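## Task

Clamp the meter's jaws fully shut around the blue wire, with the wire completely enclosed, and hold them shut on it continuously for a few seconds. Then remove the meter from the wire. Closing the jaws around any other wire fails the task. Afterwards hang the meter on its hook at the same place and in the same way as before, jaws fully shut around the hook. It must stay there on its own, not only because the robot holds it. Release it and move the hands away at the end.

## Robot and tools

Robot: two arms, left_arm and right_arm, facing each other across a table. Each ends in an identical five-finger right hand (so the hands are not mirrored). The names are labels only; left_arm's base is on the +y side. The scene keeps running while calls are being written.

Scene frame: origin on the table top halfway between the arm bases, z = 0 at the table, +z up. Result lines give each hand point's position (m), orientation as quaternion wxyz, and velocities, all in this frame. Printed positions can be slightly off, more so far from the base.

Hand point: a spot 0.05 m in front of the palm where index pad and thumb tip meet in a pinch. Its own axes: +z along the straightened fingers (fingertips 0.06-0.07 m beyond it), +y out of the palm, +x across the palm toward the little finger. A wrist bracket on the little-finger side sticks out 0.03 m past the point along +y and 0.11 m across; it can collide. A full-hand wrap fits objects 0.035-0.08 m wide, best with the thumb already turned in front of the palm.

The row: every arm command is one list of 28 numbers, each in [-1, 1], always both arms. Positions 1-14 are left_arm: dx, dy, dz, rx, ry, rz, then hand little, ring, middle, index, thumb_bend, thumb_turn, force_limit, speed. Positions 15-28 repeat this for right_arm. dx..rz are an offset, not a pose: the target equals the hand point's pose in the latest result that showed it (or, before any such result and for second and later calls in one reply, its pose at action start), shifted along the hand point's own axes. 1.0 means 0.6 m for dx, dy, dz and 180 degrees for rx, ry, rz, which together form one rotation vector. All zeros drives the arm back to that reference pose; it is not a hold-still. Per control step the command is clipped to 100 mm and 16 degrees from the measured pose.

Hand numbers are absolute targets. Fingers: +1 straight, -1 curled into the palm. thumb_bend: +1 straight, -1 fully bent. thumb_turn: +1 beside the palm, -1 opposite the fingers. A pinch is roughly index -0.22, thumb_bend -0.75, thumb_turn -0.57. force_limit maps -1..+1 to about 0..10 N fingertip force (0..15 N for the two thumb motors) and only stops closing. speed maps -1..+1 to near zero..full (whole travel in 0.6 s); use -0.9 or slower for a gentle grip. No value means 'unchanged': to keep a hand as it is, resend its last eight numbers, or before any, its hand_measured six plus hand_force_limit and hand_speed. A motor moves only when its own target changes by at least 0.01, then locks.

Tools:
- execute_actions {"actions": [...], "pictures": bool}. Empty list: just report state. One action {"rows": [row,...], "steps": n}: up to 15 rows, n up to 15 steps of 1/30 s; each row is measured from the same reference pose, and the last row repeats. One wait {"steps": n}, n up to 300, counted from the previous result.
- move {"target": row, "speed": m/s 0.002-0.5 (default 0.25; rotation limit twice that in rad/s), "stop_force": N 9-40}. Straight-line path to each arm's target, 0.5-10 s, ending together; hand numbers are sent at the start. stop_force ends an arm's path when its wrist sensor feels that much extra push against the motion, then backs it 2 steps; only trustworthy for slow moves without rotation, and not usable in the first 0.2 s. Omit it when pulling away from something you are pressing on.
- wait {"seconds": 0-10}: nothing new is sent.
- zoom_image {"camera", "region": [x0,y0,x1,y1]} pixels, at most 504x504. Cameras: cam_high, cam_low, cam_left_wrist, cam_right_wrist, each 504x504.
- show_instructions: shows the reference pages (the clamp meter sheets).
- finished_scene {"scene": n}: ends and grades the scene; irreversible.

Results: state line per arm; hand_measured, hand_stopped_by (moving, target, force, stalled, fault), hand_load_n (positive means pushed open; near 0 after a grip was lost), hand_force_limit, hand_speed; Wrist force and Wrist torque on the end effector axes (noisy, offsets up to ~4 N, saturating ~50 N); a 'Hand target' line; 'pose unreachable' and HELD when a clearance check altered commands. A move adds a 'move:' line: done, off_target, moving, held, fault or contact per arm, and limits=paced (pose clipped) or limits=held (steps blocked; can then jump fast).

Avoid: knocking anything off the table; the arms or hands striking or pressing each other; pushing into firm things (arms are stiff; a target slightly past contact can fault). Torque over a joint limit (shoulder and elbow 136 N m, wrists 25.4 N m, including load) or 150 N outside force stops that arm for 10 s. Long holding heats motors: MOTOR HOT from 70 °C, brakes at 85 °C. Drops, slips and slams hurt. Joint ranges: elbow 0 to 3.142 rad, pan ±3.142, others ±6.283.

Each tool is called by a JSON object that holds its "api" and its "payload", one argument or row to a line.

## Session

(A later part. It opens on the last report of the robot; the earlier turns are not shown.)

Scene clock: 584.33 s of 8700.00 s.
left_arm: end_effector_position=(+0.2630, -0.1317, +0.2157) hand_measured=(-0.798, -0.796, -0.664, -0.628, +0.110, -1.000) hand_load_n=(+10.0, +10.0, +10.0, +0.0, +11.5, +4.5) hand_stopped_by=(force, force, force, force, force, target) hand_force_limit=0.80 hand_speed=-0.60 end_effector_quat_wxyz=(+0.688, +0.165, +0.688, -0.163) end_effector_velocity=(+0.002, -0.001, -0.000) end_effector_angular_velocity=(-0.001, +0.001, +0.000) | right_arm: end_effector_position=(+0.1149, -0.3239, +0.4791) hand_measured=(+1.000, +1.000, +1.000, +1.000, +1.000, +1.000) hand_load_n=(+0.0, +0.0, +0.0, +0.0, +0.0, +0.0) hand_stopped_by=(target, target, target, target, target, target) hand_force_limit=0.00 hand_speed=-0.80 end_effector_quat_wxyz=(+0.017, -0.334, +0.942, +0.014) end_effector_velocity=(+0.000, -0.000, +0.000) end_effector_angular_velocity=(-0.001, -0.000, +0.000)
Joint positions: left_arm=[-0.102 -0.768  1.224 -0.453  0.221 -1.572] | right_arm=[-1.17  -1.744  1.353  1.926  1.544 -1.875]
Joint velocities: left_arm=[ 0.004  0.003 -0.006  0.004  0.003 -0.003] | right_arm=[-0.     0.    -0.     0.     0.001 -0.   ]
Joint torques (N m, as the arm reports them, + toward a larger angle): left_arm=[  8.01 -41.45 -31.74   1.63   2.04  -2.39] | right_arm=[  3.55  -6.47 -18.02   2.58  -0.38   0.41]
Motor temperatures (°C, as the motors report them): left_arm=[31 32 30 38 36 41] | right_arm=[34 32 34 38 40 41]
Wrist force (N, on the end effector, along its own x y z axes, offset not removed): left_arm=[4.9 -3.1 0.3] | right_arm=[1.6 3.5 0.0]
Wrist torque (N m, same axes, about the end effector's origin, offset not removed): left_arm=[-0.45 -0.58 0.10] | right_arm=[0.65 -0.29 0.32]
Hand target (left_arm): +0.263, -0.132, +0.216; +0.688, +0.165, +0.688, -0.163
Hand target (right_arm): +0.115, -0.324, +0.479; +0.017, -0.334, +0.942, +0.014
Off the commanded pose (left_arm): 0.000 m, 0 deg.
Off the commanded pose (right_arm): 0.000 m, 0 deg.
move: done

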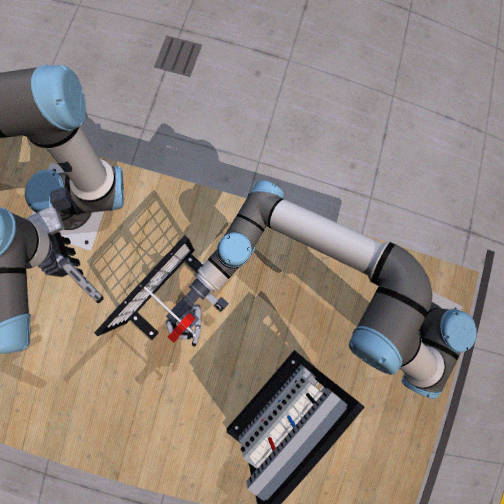

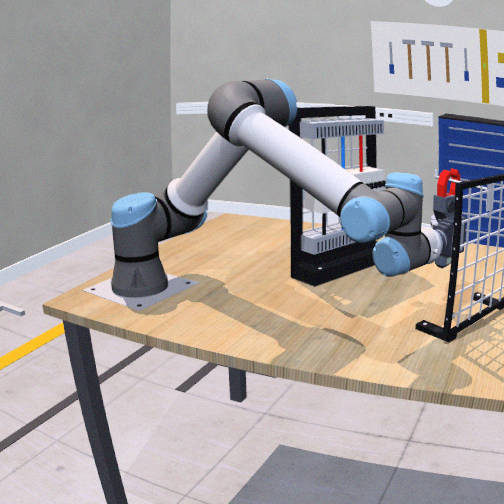

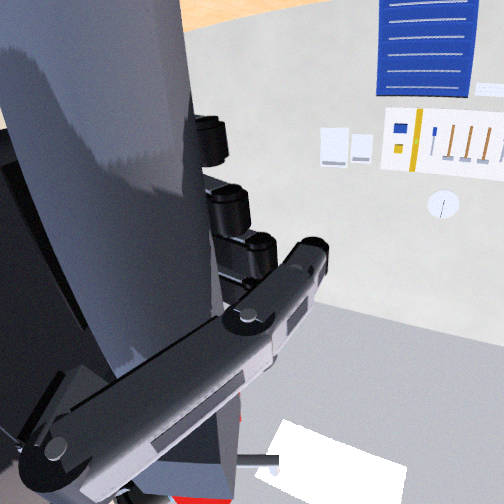

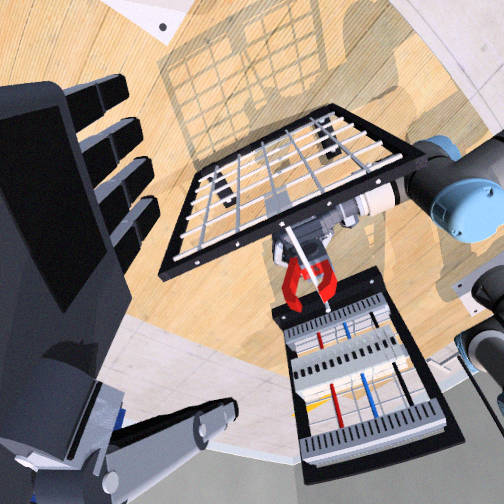

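{"api": "zoom_image", "payload": {
  "camera": "cam_high",
  "region": [140, 280, 210, 350]
}}

Region (140, 280, 210, 350) of cam_high's 504x504 image, scaled by 7.200, with more detail than that image has.

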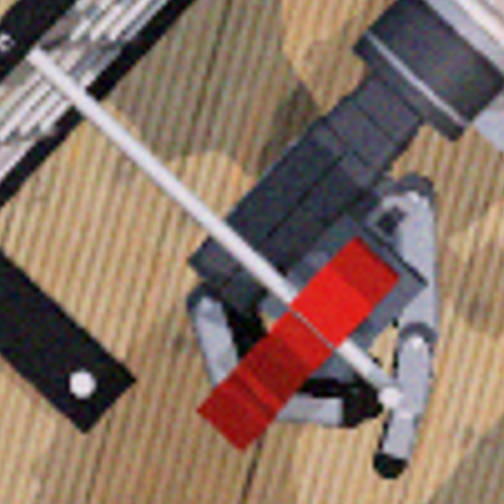

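{"api": "move", "payload": {
  "target": [0,0,0,0,0,0,-1,-1,0.5,0.5,-1,-1,0.8,-0.6,0,0,0,0,0,0,1,1,1,1,1,1,0,-0.8]
}}

{"api": "move", "payload": {
  "target": [0.0063,0,0,0,0,0,-1,-1,0.5,0.5,-1,-1,0.8,-0.6,0,0,0,0,0,0,1,1,1,1,1,1,0,-0.8],
  "speed": 0.01,
  "stop_force": 9
}}

{"api": "zoom_image", "payload": {
  "camera": "cam_high",
  "region": [140, 280, 210, 350]
}}

{"api": "zoom_image", "payload": {
  "camera": "cam_right_wrist",
  "region": [270, 240, 360, 330]
}}

Scene clock: 609.27 s of 8700.00 s.
left_arm: end_effector_position=(+0.2630, -0.1317, +0.2157) hand_measured=(-0.798, -0.796, +0.500, +0.500, +0.110, -1.000) hand_load_n=(+10.0, +10.0, +0.0, +0.0, +11.5, +4.0) hand_stopped_by=(force, force, target, target, force, target) hand_force_limit=0.80 hand_speed=-0.60 end_effector_quat_wxyz=(+0.688, +0.165, +0.688, -0.163) end_effector_velocity=(+0.000, -0.000, -0.001) end_effector_angular_velocity=(+0.000, +0.000, -0.000) | right_arm: end_effector_position=(+0.1149, -0.3239, +0.4791) hand_measured=(+1.000, +1.000, +1.000, +1.000, +1.000, +1.000) hand_load_n=(+0.0, +0.0, +0.0, +0.0, +0.0, +0.0) hand_stopped_by=(target, target, target, target, target, target) hand_force_limit=0.00 hand_speed=-0.80 end_effector_quat_wxyz=(+0.017, -0.334, +0.942, +0.014) end_effector_velocity=(-0.000, +0.000, +0.001) end_effector_angular_velocity=(+0.002, -0.002, -0.000)
Joint positions: left_arm=[-0.102 -0.768  1.224 -0.453  0.221 -1.572] | right_arm=[-1.17  -1.744  1.353  1.926  1.544 -1.875]
Joint velocities: left_arm=[ 0.     0.001 -0.001  0.001  0.    -0.001] | right_arm=[ 0.    -0.001 -0.001  0.    -0.001  0.   ]
Joint torques (N m, as the arm reports them, + toward a larger angle): left_arm=[ -7.97 -62.57  -9.35  -1.79  -2.12   2.21] | right_arm=[  3.2   -5.64 -17.89   2.73  -0.28   0.41]
Motor temperatures (°C, as the motors report them): left_arm=[31 32 30 38 36 41] | right_arm=[34 32 34 38 40 41]
Wrist force (N, on the end effector, along its own x y z axes, offset not removed): left_arm=[6.4 -4.0 0.1] | right_arm=[4.7 0.3 2.1]
Wrist torque (N m, same axes, about the end effector's origin, offset not removed): left_arm=[-0.60 -0.81 0.08] | right_arm=[0.14 -0.76 0.43]
Hand target (left_arm): +0.263, -0.132, +0.216; +0.688, +0.165, +0.688, -0.163
Hand target (right_arm): +0.115, -0.324, +0.479; +0.017, -0.334, +0.942, +0.014
Off the commanded pose (left_arm): 0.000 m, 0 deg.
Off the commanded pose (right_arm): 0.000 m, 0 deg.
After step 90, 19.90 s passed at rest.
move: done

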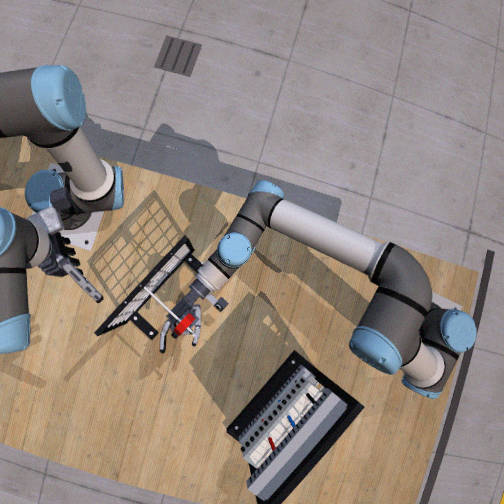

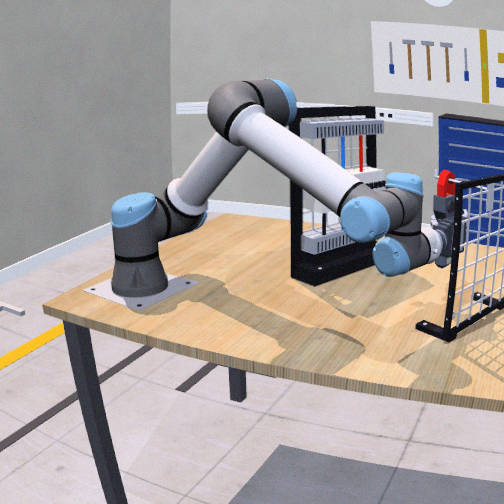

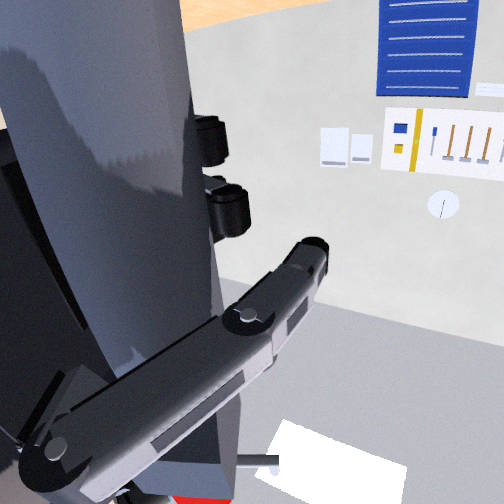

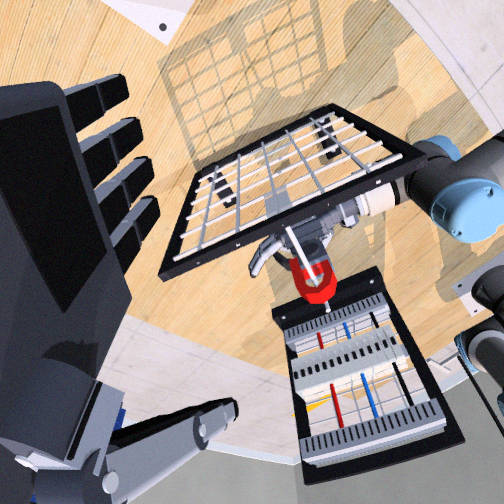

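Scene clock: 609.97 s of 8700.00 s.
left_arm: end_effector_position=(+0.2630, -0.1317, +0.2121) hand_measured=(-0.798, -0.796, +0.500, +0.500, +0.110, -1.000) hand_load_n=(+10.0, +10.0, +0.0, +0.0, +11.5, +4.0) hand_stopped_by=(force, force, target, target, force, target) hand_force_limit=0.80 hand_speed=-0.60 end_effector_quat_wxyz=(+0.688, +0.165, +0.688, -0.163) end_effector_velocity=(-0.000, -0.000, -0.001) end_effector_angular_velocity=(-0.004, +0.002, +0.000) | right_arm: end_effector_position=(+0.1149, -0.3239, +0.4791) hand_measured=(+1.000, +1.000, +1.000, +1.000, +1.000, +1.000) hand_load_n=(+0.0, +0.0, +0.0, +0.0, +0.0, +0.0) hand_stopped_by=(target, target, target, target, target, target) hand_force_limit=0.00 hand_speed=-0.80 end_effector_quat_wxyz=(+0.017, -0.334, +0.942, +0.014) end_effector_velocity=(+0.000, -0.000, +0.000) end_effector_angular_velocity=(-0.001, -0.000, +0.000)
Joint positions: left_arm=[-0.102 -0.764  1.227 -0.459  0.221 -1.572] | right_arm=[-1.17  -1.744  1.353  1.926  1.544 -1.875]
Joint velocities: left_arm=[-0.     0.001 -0.    -0.003 -0.    -0.002] | right_arm=[ 0.     0.    -0.001 -0.     0.001 -0.   ]
Joint torques (N m, as the arm reports them, + toward a larger angle): left_arm=[ -8.77 -41.6   -8.52  -1.92  -2.23  -1.37] | right_arm=[  4.08  -6.77 -18.73   2.69  -0.33   0.37]
Motor temperatures (°C, as the motors report them): left_arm=[31 32 30 38 36 41] | right_arm=[34 32 34 38 40 41]
Wrist force (N, on the end effector, along its own x y z axes, offset not removed): left_arm=[3.9 -1.4 -1.1] | right_arm=[3.3 3.4 -0.2]
Wrist torque (N m, same axes, about the end effector's origin, offset not removed): left_arm=[-0.15 -0.31 0.10] | right_arm=[0.67 -0.54 0.44]
Hand target (left_arm): +0.263, -0.132, +0.212; +0.688, +0.165, +0.688, -0.163
Hand target (right_arm): +0.115, -0.324, +0.479; +0.017, -0.334, +0.942, +0.014
Off the commanded pose (left_arm): 0.000 m, 0 deg.
Off the commanded pose (right_arm): 0.000 m, 0 deg.
move: done

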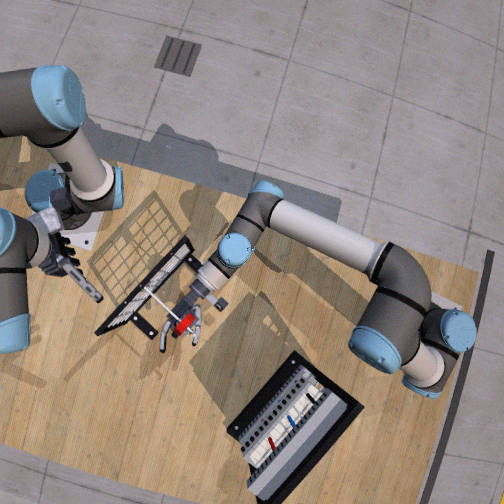

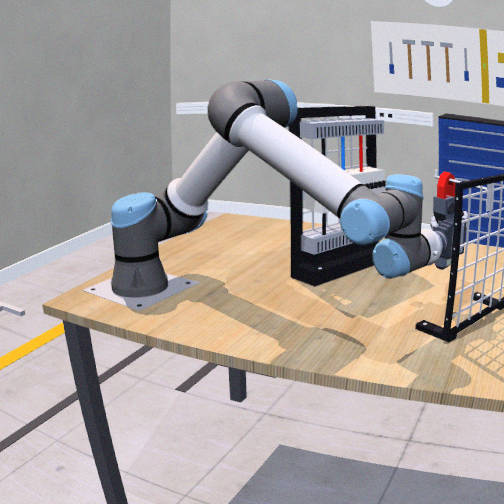

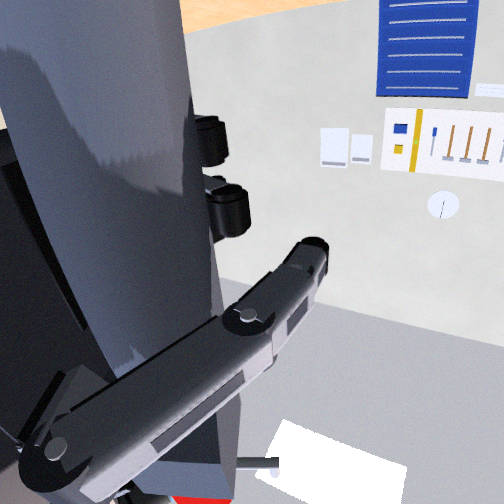

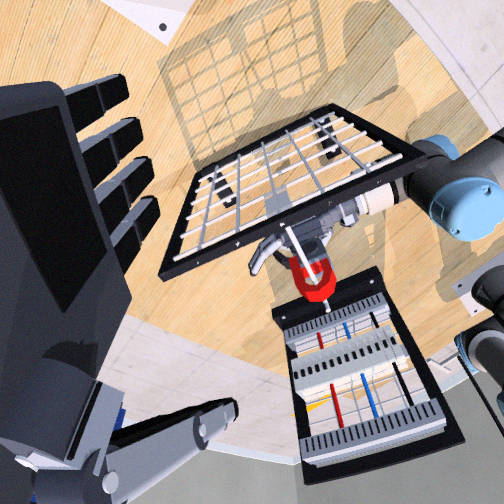

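Region (140, 280, 210, 350) of cam_high's 504x504 image, scaled by 7.200, with more detail than that image has.

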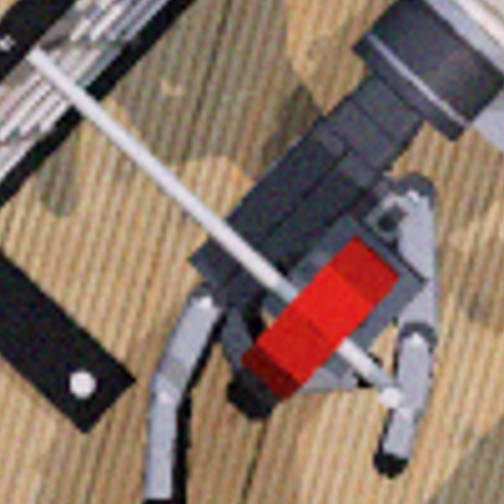

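Region (270, 240, 360, 330) of cam_right_wrist's 504x504 image, scaled by 5.600, with more detail than that image has.

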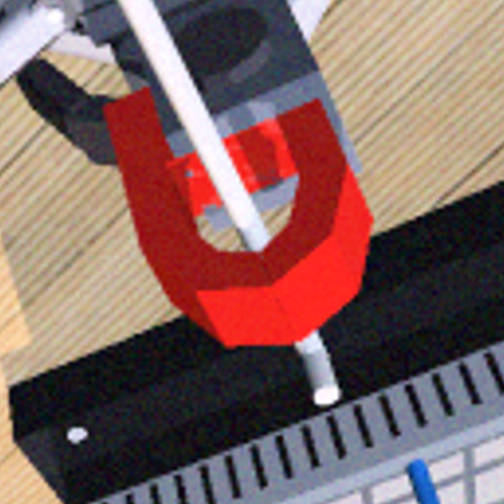

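{"api": "move", "payload": {
  "target": [0,0,0,0,0,0,1,1,1,1,1,-1,0.6,-0.75,0,0,0,0,0,0,1,1,1,1,1,1,0,-0.8]
}}

{"api": "move", "payload": {
  "target": [0,-0.0133,0,0,0,0,1,1,1,1,1,-1,0.6,-0.75,0,0,0,0,0,0,1,1,1,1,1,1,0,-0.8],
  "speed": 0.03
}}

{"api": "zoom_image", "payload": {
  "camera": "cam_high",
  "region": [140, 280, 210, 350]
}}

{"api": "zoom_image", "payload": {
  "camera": "cam_high",
  "region": [110, 230, 250, 370]
}}

Scene clock: 628.77 s of 8700.00 s.
left_arm: end_effector_position=(+0.2630, -0.1317, +0.2121) hand_measured=(+1.000, +1.000, +1.000, +1.000, +1.000, -1.000) hand_load_n=(+0.0, +0.0, +0.0, +0.0, +0.0, +0.0) hand_stopped_by=(target, target, target, target, target, target) hand_force_limit=0.60 hand_speed=-0.75 end_effector_quat_wxyz=(+0.688, +0.165, +0.688, -0.163) end_effector_velocity=(-0.000, -0.000, -0.000) end_effector_angular_velocity=(+0.001, -0.000, -0.000) | right_arm: end_effector_position=(+0.1149, -0.3239, +0.4791) hand_measured=(+1.000, +1.000, +1.000, +1.000, +1.000, +1.000) hand_load_n=(+0.0, +0.0, +0.0, +0.0, +0.0, +0.0) hand_stopped_by=(target, target, target, target, target, target) hand_force_limit=0.00 hand_speed=-0.80 end_effector_quat_wxyz=(+0.017, -0.334, +0.942, +0.014) end_effector_velocity=(-0.000, +0.000, -0.000) end_effector_angular_velocity=(+0.001, +0.001, +0.001)
Joint positions: left_arm=[-0.102 -0.764  1.227 -0.459  0.221 -1.572] | right_arm=[-1.17  -1.744  1.353  1.926  1.544 -1.875]
Joint velocities: left_arm=[-0.     0.    -0.    -0.001 -0.     0.001] | right_arm=[-0.    -0.001  0.001  0.    -0.001 -0.001]
Joint torques (N m, as the arm reports them, + toward a larger angle): left_arm=[ -7.87 -62.05 -29.78   1.53  -0.82  -2.46] | right_arm=[  3.18  -6.93 -18.18   2.65  -0.36   0.42]
Motor temperatures (°C, as the motors report them): left_arm=[31 32 30 38 36 41] | right_arm=[34 32 34 38 40 41]
Wrist force (N, on the end effector, along its own x y z axes, offset not removed): left_arm=[3.6 -1.8 -3.9] | right_arm=[0.6 0.0 3.0]
Wrist torque (N m, same axes, about the end effector's origin, offset not removed): left_arm=[0.03 -0.55 0.16] | right_arm=[-0.19 -0.28 0.09]
Hand target (left_arm): +0.263, -0.132, +0.212; +0.688, +0.165, +0.688, -0.163
Hand target (right_arm): +0.115, -0.324, +0.479; +0.017, -0.334, +0.942, +0.014
Off the commanded pose (left_arm): 0.000 m, 0 deg.
Off the commanded pose (right_arm): 0.000 m, 0 deg.
After step 90, 11.20 s passed at rest.
move: done

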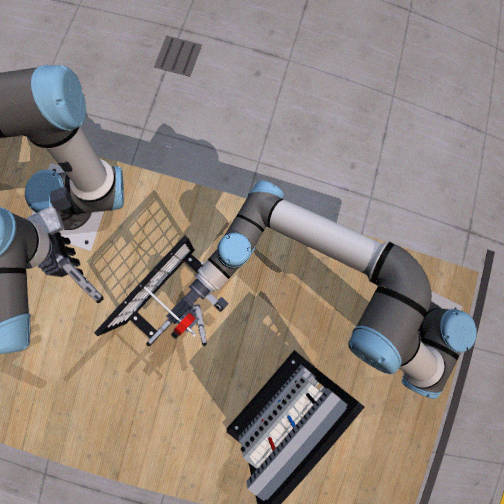

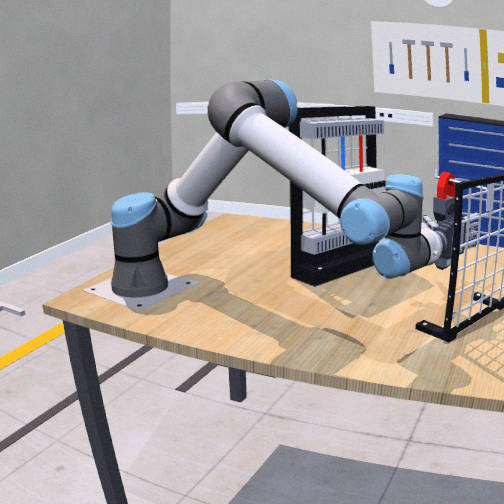

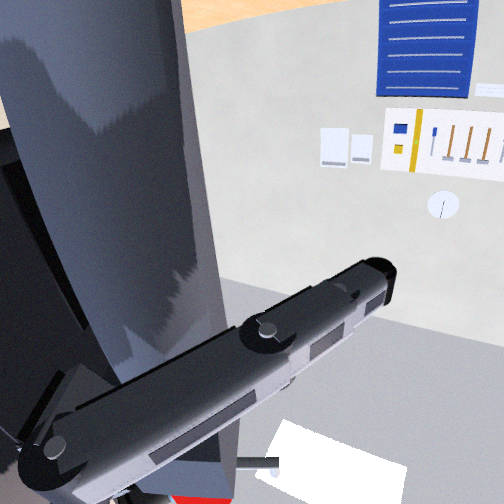

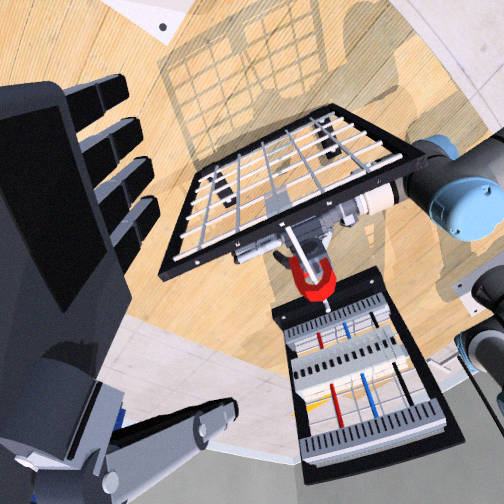

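Scene clock: 629.50 s of 8700.00 s.
left_arm: end_effector_position=(+0.2595, -0.1386, +0.2121) hand_measured=(+1.000, +1.000, +1.000, +1.000, +1.000, -1.000) hand_load_n=(+0.0, +0.0, +0.0, +0.0, +0.0, +0.0) hand_stopped_by=(target, target, target, target, target, target) hand_force_limit=0.60 hand_speed=-0.75 end_effector_quat_wxyz=(+0.688, +0.165, +0.688, -0.163) end_effector_velocity=(-0.001, -0.002, -0.001) end_effector_angular_velocity=(-0.002, +0.002, +0.000) | right_arm: end_effector_position=(+0.1149, -0.3239, +0.4791) hand_measured=(+1.000, +1.000, +1.000, +1.000, +1.000, +1.000) hand_load_n=(+0.0, +0.0, +0.0, +0.0, +0.0, +0.0) hand_stopped_by=(target, target, target, target, target, target) hand_force_limit=0.00 hand_speed=-0.80 end_effector_quat_wxyz=(+0.017, -0.334, +0.942, +0.014) end_effector_velocity=(-0.001, -0.000, +0.001) end_effector_angular_velocity=(+0.000, -0.003, +0.002)
Joint positions: left_arm=[-0.104 -0.747  1.197 -0.446  0.219 -1.572] | right_arm=[-1.17  -1.744  1.353  1.926  1.544 -1.875]
Joint velocities: left_arm=[-0.001  0.006 -0.011  0.007 -0.001 -0.005] | right_arm=[ 0.    -0.002 -0.     0.     0.    -0.002]
Joint torques (N m, as the arm reports them, + toward a larger angle): left_arm=[ -6.91 -38.95 -30.62   1.5   -2.    -2.59] | right_arm=[  3.92  -6.89 -18.84   2.81  -0.29   0.38]
Motor temperatures (°C, as the motors report them): left_arm=[31 32 30 38 36 41] | right_arm=[34 32 34 38 40 41]
Wrist force (N, on the end effector, along its own x y z axes, offset not removed): left_arm=[3.0 -2.6 -2.2] | right_arm=[0.4 2.1 2.9]
Wrist torque (N m, same axes, about the end effector's origin, offset not removed): left_arm=[-0.22 -0.55 0.01] | right_arm=[0.15 -0.21 0.02]
Hand target (left_arm): +0.259, -0.139, +0.212; +0.688, +0.165, +0.688, -0.163
Hand target (right_arm): +0.115, -0.324, +0.479; +0.017, -0.334, +0.942, +0.014
Off the commanded pose (left_arm): 0.000 m, 0 deg.
Off the commanded pose (right_arm): 0.000 m, 0 deg.
move: done

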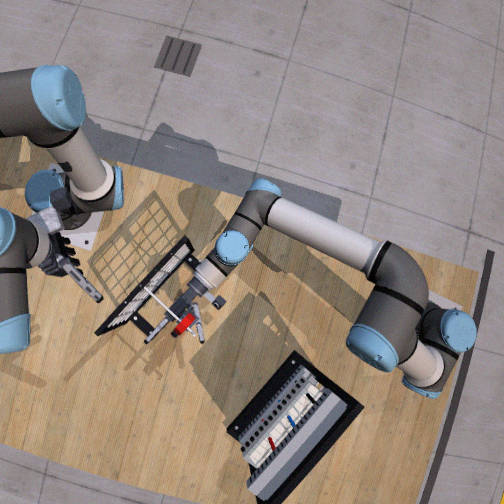

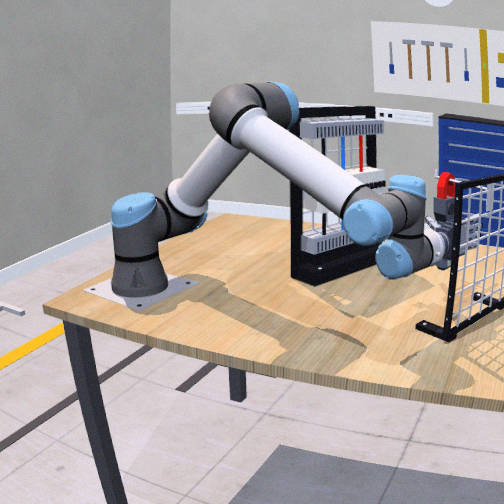

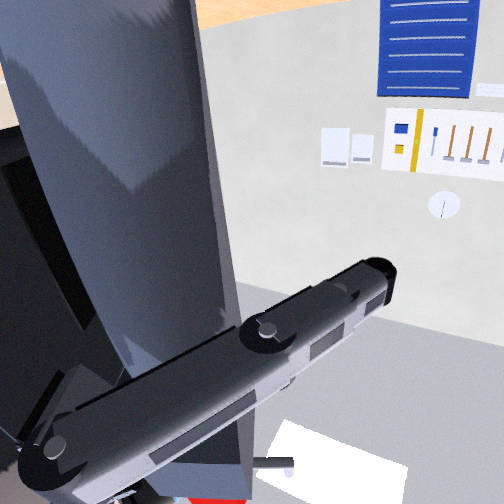

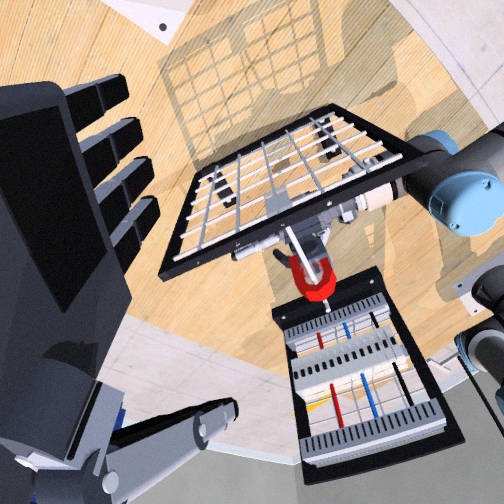

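Region (140, 280, 210, 350) of cam_high's 504x504 image, scaled by 7.200, with more detail than that image has.

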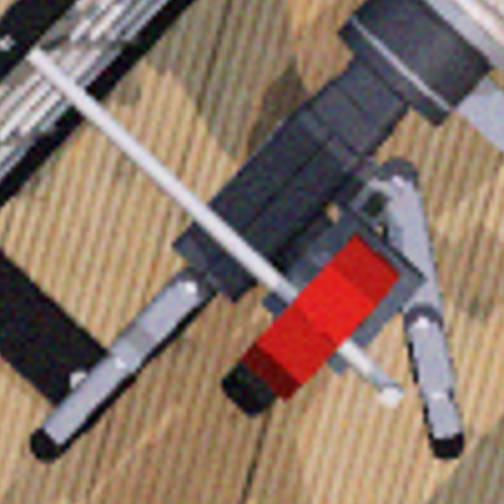

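Region (110, 230, 250, 370) of cam_high's 504x504 image, scaled by 3.600, with more detail than that image has.

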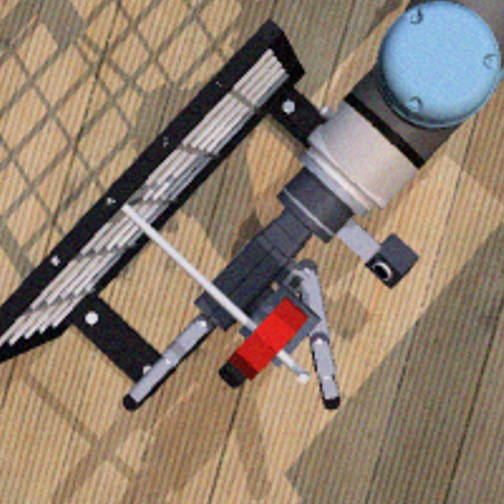

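{"api": "move", "payload": {
  "target": [0,0,-0.0183,0,0,0,1,1,1,1,1,-1,0.6,-0.75,0,0,0,0,0,0,1,1,1,1,1,1,0,-0.8],
  "speed": 0.05
}}

{"api": "move", "payload": {
  "target": [0,-0.0036,-0.1011,0.0667,0,0,1,1,1,1,1,-1,0.6,-0.75,0,0,0,0,0,0,1,1,1,1,1,1,0,-0.8],
  "speed": 0.1
}}

{"api": "zoom_image", "payload": {
  "camera": "cam_high",
  "region": [110, 230, 250, 370]
}}

Scene clock: 654.90 s of 8700.00 s.
left_arm: end_effector_position=(+0.2499, -0.1337, +0.2121) hand_measured=(+1.000, +1.000, +1.000, +1.000, +1.000, -1.000) hand_load_n=(+0.0, +0.0, +0.0, +0.0, +0.0, +0.0) hand_stopped_by=(target, target, target, target, target, target) hand_force_limit=0.60 hand_speed=-0.75 end_effector_quat_wxyz=(+0.688, +0.165, +0.688, -0.163) end_effector_velocity=(-0.002, +0.001, +0.000) end_effector_angular_velocity=(+0.001, -0.001, +0.000) | right_arm: end_effector_position=(+0.1149, -0.3239, +0.4791) hand_measured=(+1.000, +1.000, +1.000, +1.000, +1.000, +1.000) hand_load_n=(+0.0, +0.0, +0.0, +0.0, +0.0, +0.0) hand_stopped_by=(target, target, target, target, target, target) hand_force_limit=0.00 hand_speed=-0.80 end_effector_quat_wxyz=(+0.017, -0.334, +0.942, +0.014) end_effector_velocity=(+0.000, +0.000, +0.000) end_effector_angular_velocity=(+0.001, -0.001, -0.000)
Joint positions: left_arm=[-0.12  -0.757  1.215 -0.454  0.203 -1.572] | right_arm=[-1.17  -1.744  1.353  1.926  1.544 -1.875]
Joint velocities: left_arm=[-0.003 -0.003  0.006 -0.004 -0.003  0.003] | right_arm=[ 0.     0.    -0.001  0.    -0.     0.001]
Joint torques (N m, as the arm reports them, + toward a larger angle): left_arm=[ -8.79 -61.47  -9.5   -1.8   -2.08   2.  ] | right_arm=[  3.51  -7.09 -17.48   2.86  -0.16   0.49]
Motor temperatures (°C, as the motors report them): left_arm=[31 32 30 38 36 41] | right_arm=[34 32 34 38 40 41]
Wrist force (N, on the end effector, along its own x y z axes, offset not removed): left_arm=[-0.1 -2.2 -1.0] | right_arm=[1.2 0.3 1.5]
Wrist torque (N m, same axes, about the end effector's origin, offset not removed): left_arm=[-0.29 0.13 -0.03] | right_arm=[0.08 -0.32 0.09]
Hand target (left_arm): +0.250, -0.134, +0.212; +0.688, +0.165, +0.688, -0.163
Hand target (right_arm): +0.115, -0.324, +0.479; +0.017, -0.334, +0.942, +0.014
Off the commanded pose (left_arm): 0.000 m, 0 deg.
Off the commanded pose (right_arm): 0.000 m, 0 deg.
After step 90, 21.63 s passed at rest.
move: done

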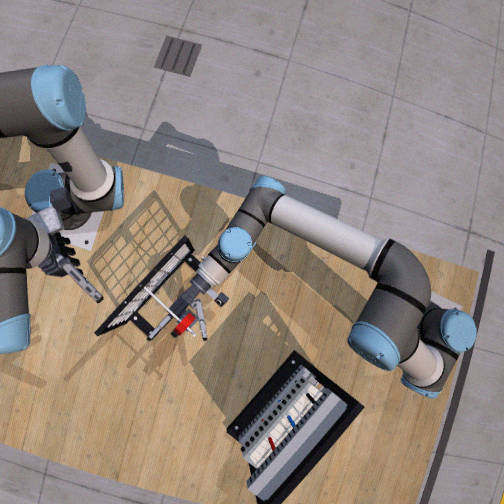

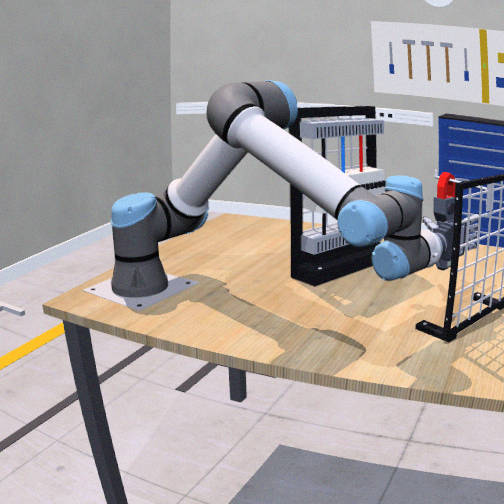

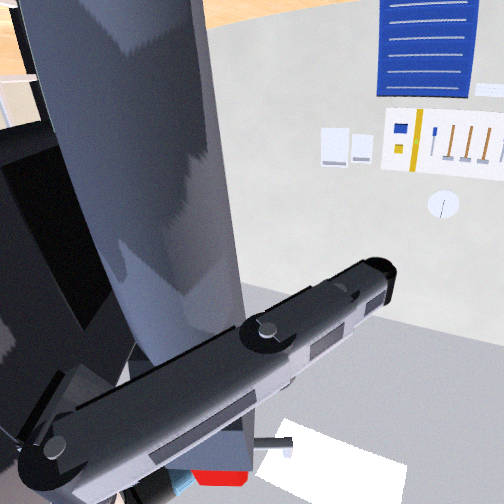

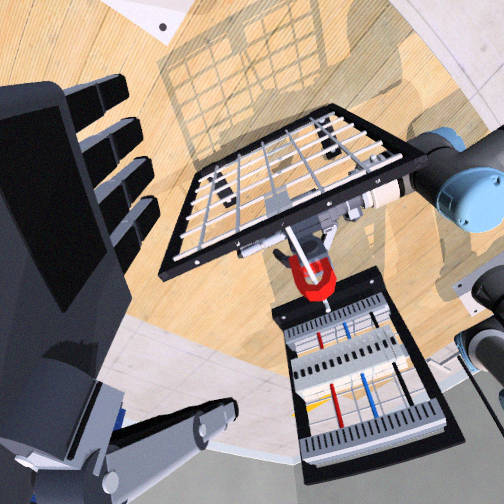

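Scene clock: 656.37 s of 8700.00 s.
left_arm: end_effector_position=(+0.1949, -0.1085, +0.2121) hand_measured=(+1.000, +1.000, +1.000, +1.000, +1.000, -1.000) hand_load_n=(+0.0, +0.0, +0.0, +0.0, +0.0, +0.0) hand_stopped_by=(target, target, target, target, target, target) hand_force_limit=0.60 hand_speed=-0.75 end_effector_quat_wxyz=(+0.667, +0.236, +0.667, -0.234) end_effector_velocity=(-0.002, +0.001, -0.001) end_effector_angular_velocity=(-0.001, -0.002, -0.009) | right_arm: end_effector_position=(+0.1149, -0.3239, +0.4791) hand_measured=(+1.000, +1.000, +1.000, +1.000, +1.000, +1.000) hand_load_n=(+0.0, +0.0, +0.0, +0.0, +0.0, +0.0) hand_stopped_by=(target, target, target, target, target, target) hand_force_limit=0.00 hand_speed=-0.80 end_effector_quat_wxyz=(+0.017, -0.334, +0.942, +0.014) end_effector_velocity=(-0.000, -0.000, -0.000) end_effector_angular_velocity=(-0.001, -0.000, +0.000)
Joint positions: left_arm=[-0.215 -0.911  1.497 -0.581  0.317 -1.573] | right_arm=[-1.17  -1.744  1.353  1.926  1.544 -1.875]
Joint velocities: left_arm=[-0.004 -0.006  0.016 -0.016  0.005  0.006] | right_arm=[ 0.    -0.     0.001 -0.     0.001 -0.   ]
Joint torques (N m, as the arm reports them, + toward a larger angle): left_arm=[ -7.68 -57.68  -7.87  -2.02   2.38   1.98] | right_arm=[  4.26  -5.48 -18.29   2.87  -0.2    0.45]
Motor temperatures (°C, as the motors report them): left_arm=[31 32 30 38 36 41] | right_arm=[34 32 34 38 40 41]
Wrist force (N, on the end effector, along its own x y z axes, offset not removed): left_arm=[3.9 -1.1 -1.9] | right_arm=[0.8 1.1 0.7]
Wrist torque (N m, same axes, about the end effector's origin, offset not removed): left_arm=[0.05 -0.63 0.29] | right_arm=[0.18 -0.18 0.19]
Hand target (left_arm): +0.195, -0.108, +0.212; +0.667, +0.236, +0.667, -0.234
Hand target (right_arm): +0.115, -0.324, +0.479; +0.017, -0.334, +0.942, +0.014
Off the commanded pose (left_arm): 0.000 m, 0 deg.
Off the commanded pose (right_arm): 0.000 m, 0 deg.
move: done

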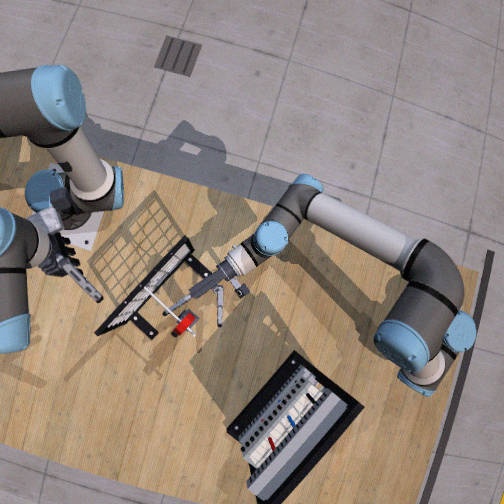

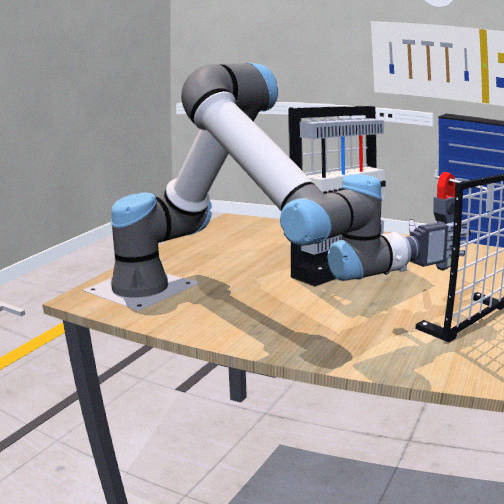

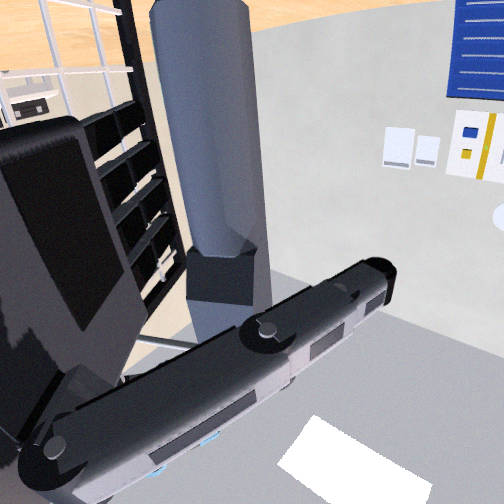

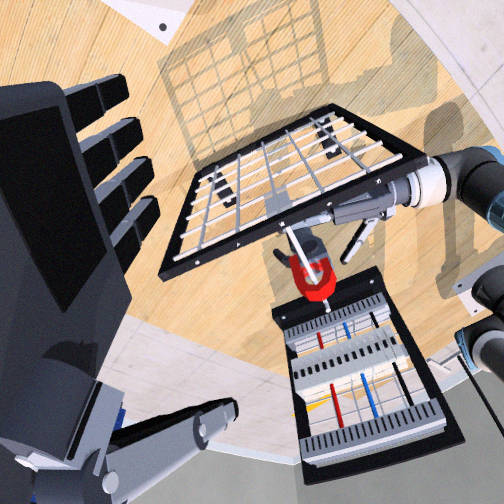

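Region (110, 230, 250, 370) of cam_high's 504x504 image, scaled by 3.600, with more detail than that image has.

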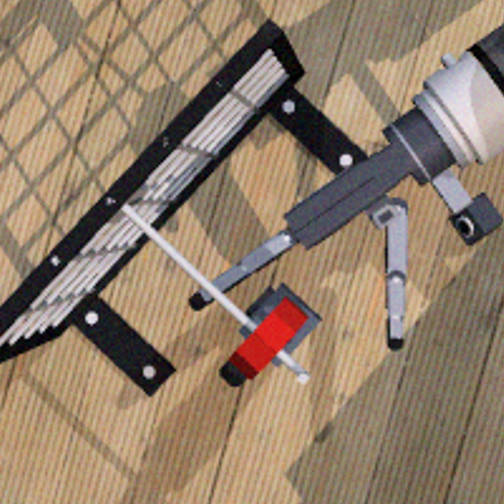

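{"api": "move", "payload": {
  "target": [-0.0467,-0.040,-0.189,0.0889,0,0,1,1,1,1,1,-1,0.6,-0.75,0,0,0,0,0,0,1,1,1,1,1,1,0,-0.8],
  "speed": 0.2
}}

{"api": "move", "payload": {
  "target": [-0.25,0.25,-0.28,0,0,0,1,1,1,1,1,-1,0.6,-0.75,0,0,0,0,0,0,1,1,1,1,1,1,0,-0.8],
  "speed": 0.25
}}

{"api": "zoom_image", "payload": {
  "camera": "cam_high",
  "region": [140, 280, 210, 350]
}}

{"api": "zoom_image", "payload": {
  "camera": "cam_right_wrist",
  "region": [250, 210, 370, 330]
}}

Scene clock: 674.67 s of 8700.00 s.
left_arm: end_effector_position=(+0.0915, -0.0564, +0.2403) hand_measured=(+1.000, +1.000, +1.000, +1.000, +1.000, -1.000) hand_load_n=(+0.0, +0.0, +0.0, +0.0, +0.0, +0.0) hand_stopped_by=(target, target, target, target, target, target) hand_force_limit=0.60 hand_speed=-0.75 end_effector_quat_wxyz=(+0.628, +0.326, +0.628, -0.324) end_effector_velocity=(-0.002, +0.001, +0.000) end_effector_angular_velocity=(-0.001, -0.001, -0.005) | right_arm: end_effector_position=(+0.1149, -0.3239, +0.4791) hand_measured=(+1.000, +1.000, +1.000, +1.000, +1.000, +1.000) hand_load_n=(+0.0, +0.0, +0.0, +0.0, +0.0, +0.0) hand_stopped_by=(target, target, target, target, target, target) hand_force_limit=0.00 hand_speed=-0.80 end_effector_quat_wxyz=(+0.017, -0.334, +0.942, +0.014) end_effector_velocity=(+0.000, +0.000, +0.000) end_effector_angular_velocity=(+0.000, +0.000, +0.001)
Joint positions: left_arm=[-0.414 -1.14   1.795 -0.651  0.396 -1.573] | right_arm=[-1.17  -1.744  1.353  1.926  1.544 -1.875]
Joint velocities: left_arm=[-0.004 -0.004  0.005 -0.005  0.001  0.003] | right_arm=[-0.     0.001 -0.001 -0.    -0.001 -0.001]
Joint torques (N m, as the arm reports them, + toward a larger angle): left_arm=[ -8.87 -46.13  -8.14  -1.89   2.31   2.21] | right_arm=[  4.72  -6.84 -17.24   2.8   -0.38   0.42]
Motor temperatures (°C, as the motors report them): left_arm=[31 32 30 38 36 41] | right_arm=[34 32 34 38 40 41]
Wrist force (N, on the end effector, along its own x y z axes, offset not removed): left_arm=[-0.5 -2.6 -2.7] | right_arm=[2.7 1.3 3.3]
Wrist torque (N m, same axes, about the end effector's origin, offset not removed): left_arm=[-0.17 -0.10 0.06] | right_arm=[0.15 -0.70 0.31]
Hand target (left_arm): +0.091, -0.056, +0.240; +0.628, +0.326, +0.628, -0.324
Hand target (right_arm): +0.115, -0.324, +0.479; +0.017, -0.334, +0.942, +0.014
Off the commanded pose (left_arm): 0.000 m, 0 deg.
Off the commanded pose (right_arm): 0.000 m, 0 deg.
After step 90, 14.00 s passed at rest.
move: done

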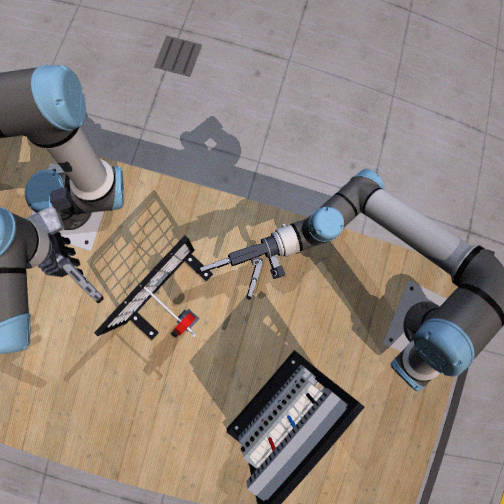

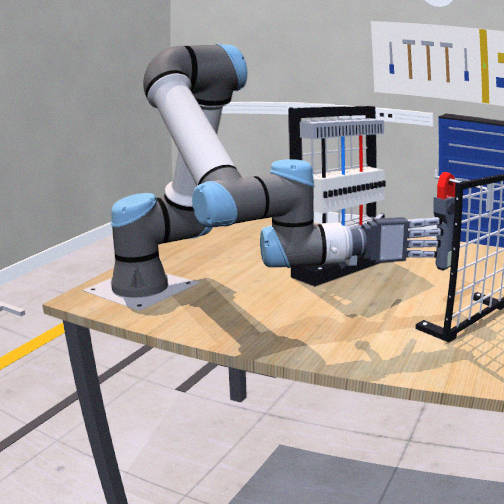

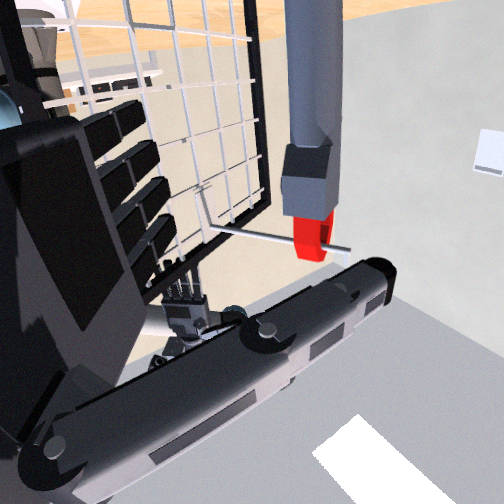

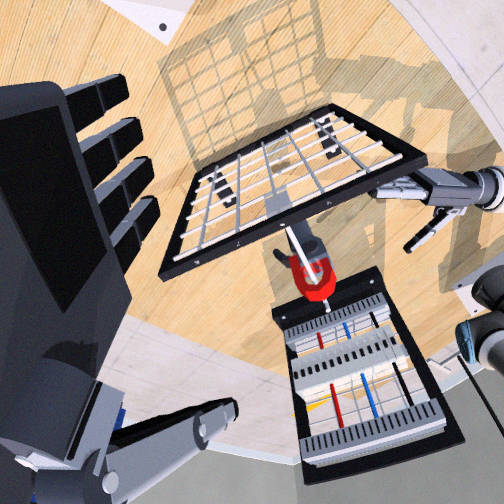

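Scene clock: 676.50 s of 8700.00 s.
left_arm: end_effector_position=(+0.1168, +0.1670, +0.3908) hand_measured=(+1.000, +1.000, +1.000, +1.000, +1.000, -1.000) hand_load_n=(+0.0, +0.0, +0.0, +0.0, +0.0, +0.0) hand_stopped_by=(target, target, target, target, target, target) hand_force_limit=0.60 hand_speed=-0.75 end_effector_quat_wxyz=(+0.628, +0.326, +0.627, -0.325) end_effector_velocity=(-0.001, +0.002, +0.001) end_effector_angular_velocity=(+0.001, +0.002, -0.000) | right_arm: end_effector_position=(+0.1149, -0.3239, +0.4791) hand_measured=(+1.000, +1.000, +1.000, +1.000, +1.000, +1.000) hand_load_n=(+0.0, +0.0, +0.0, +0.0, +0.0, +0.0) hand_stopped_by=(target, target, target, target, target, target) hand_force_limit=0.00 hand_speed=-0.80 end_effector_quat_wxyz=(+0.017, -0.334, +0.942, +0.014) end_effector_velocity=(-0.001, -0.000, -0.001) end_effector_angular_velocity=(-0.000, +0.002, +0.001)
Joint positions: left_arm=[-0.77  -1.863  2.147 -0.293  0.041 -1.561] | right_arm=[-1.17  -1.744  1.353  1.926  1.544 -1.875]
Joint velocities: left_arm=[-0.008  0.008 -0.011  0.048 -0.008 -0.047] | right_arm=[-0.    -0.001  0.003 -0.    -0.001 -0.001]
Joint torques (N m, as the arm reports them, + toward a larger angle): left_arm=[ -8.66   4.54 -29.3    1.86  -2.16  -2.61] | right_arm=[  4.13  -8.17 -17.5    2.85  -0.32   0.62]
Motor temperatures (°C, as the motors report them): left_arm=[31 32 30 38 36 41] | right_arm=[34 32 34 38 40 41]
Wrist force (N, on the end effector, along its own x y z axes, offset not removed): left_arm=[1.7 0.6 -2.9] | right_arm=[2.0 -0.4 0.2]
Wrist torque (N m, same axes, about the end effector's origin, offset not removed): left_arm=[0.31 -0.32 0.08] | right_arm=[-0.11 -0.29 0.07]
Hand target (left_arm): +0.117, +0.167, +0.391; +0.628, +0.326, +0.628, -0.325
Hand target (right_arm): +0.115, -0.324, +0.479; +0.017, -0.334, +0.942, +0.014
Off the commanded pose (left_arm): 0.000 m, 0 deg.
Off the commanded pose (right_arm): 0.000 m, 0 deg.
move: done

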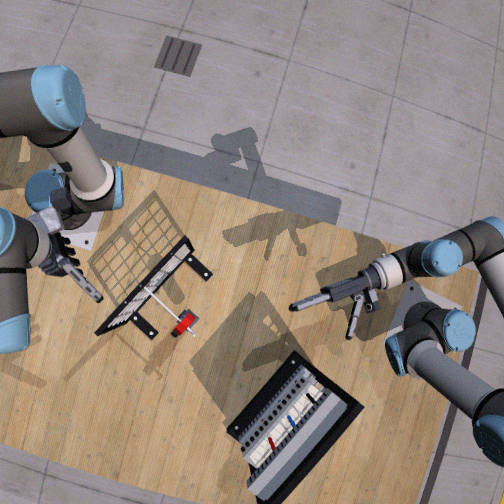

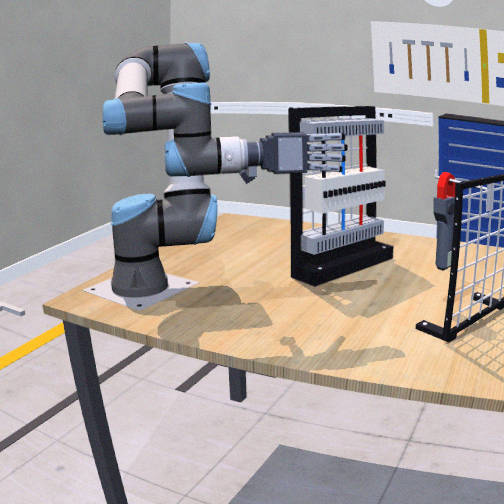

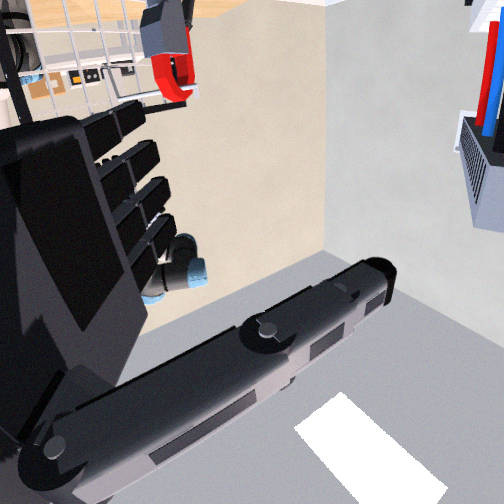

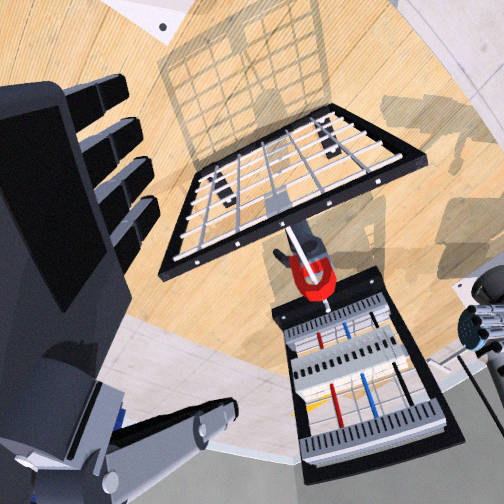

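Region (140, 280, 210, 350) of cam_high's 504x504 image, scaled by 7.200, with more detail than that image has.

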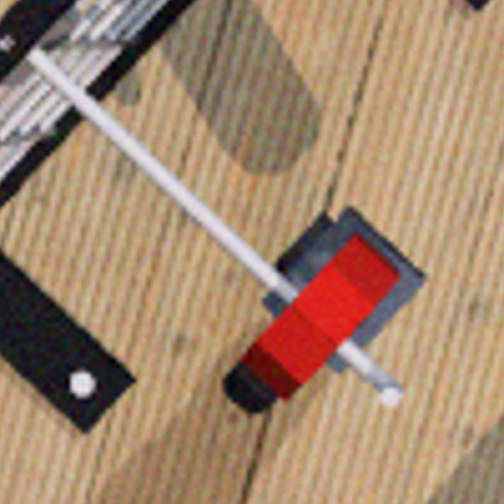

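Region (250, 210, 370, 330) of cam_right_wrist's 504x504 image, scaled by 4.200, with more detail than that image has.

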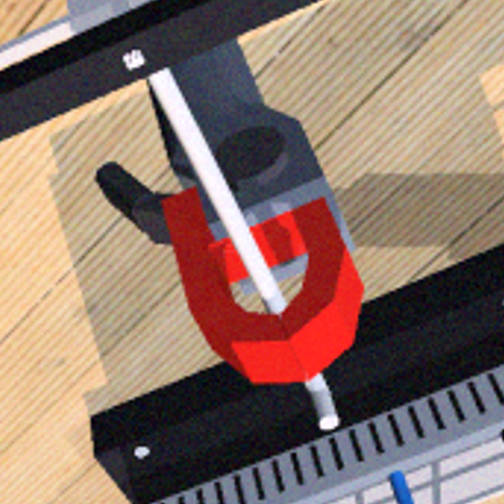

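{"api": "finished_scene", "payload": {
  "scene": 2
}}

The scene is finished: the task was done.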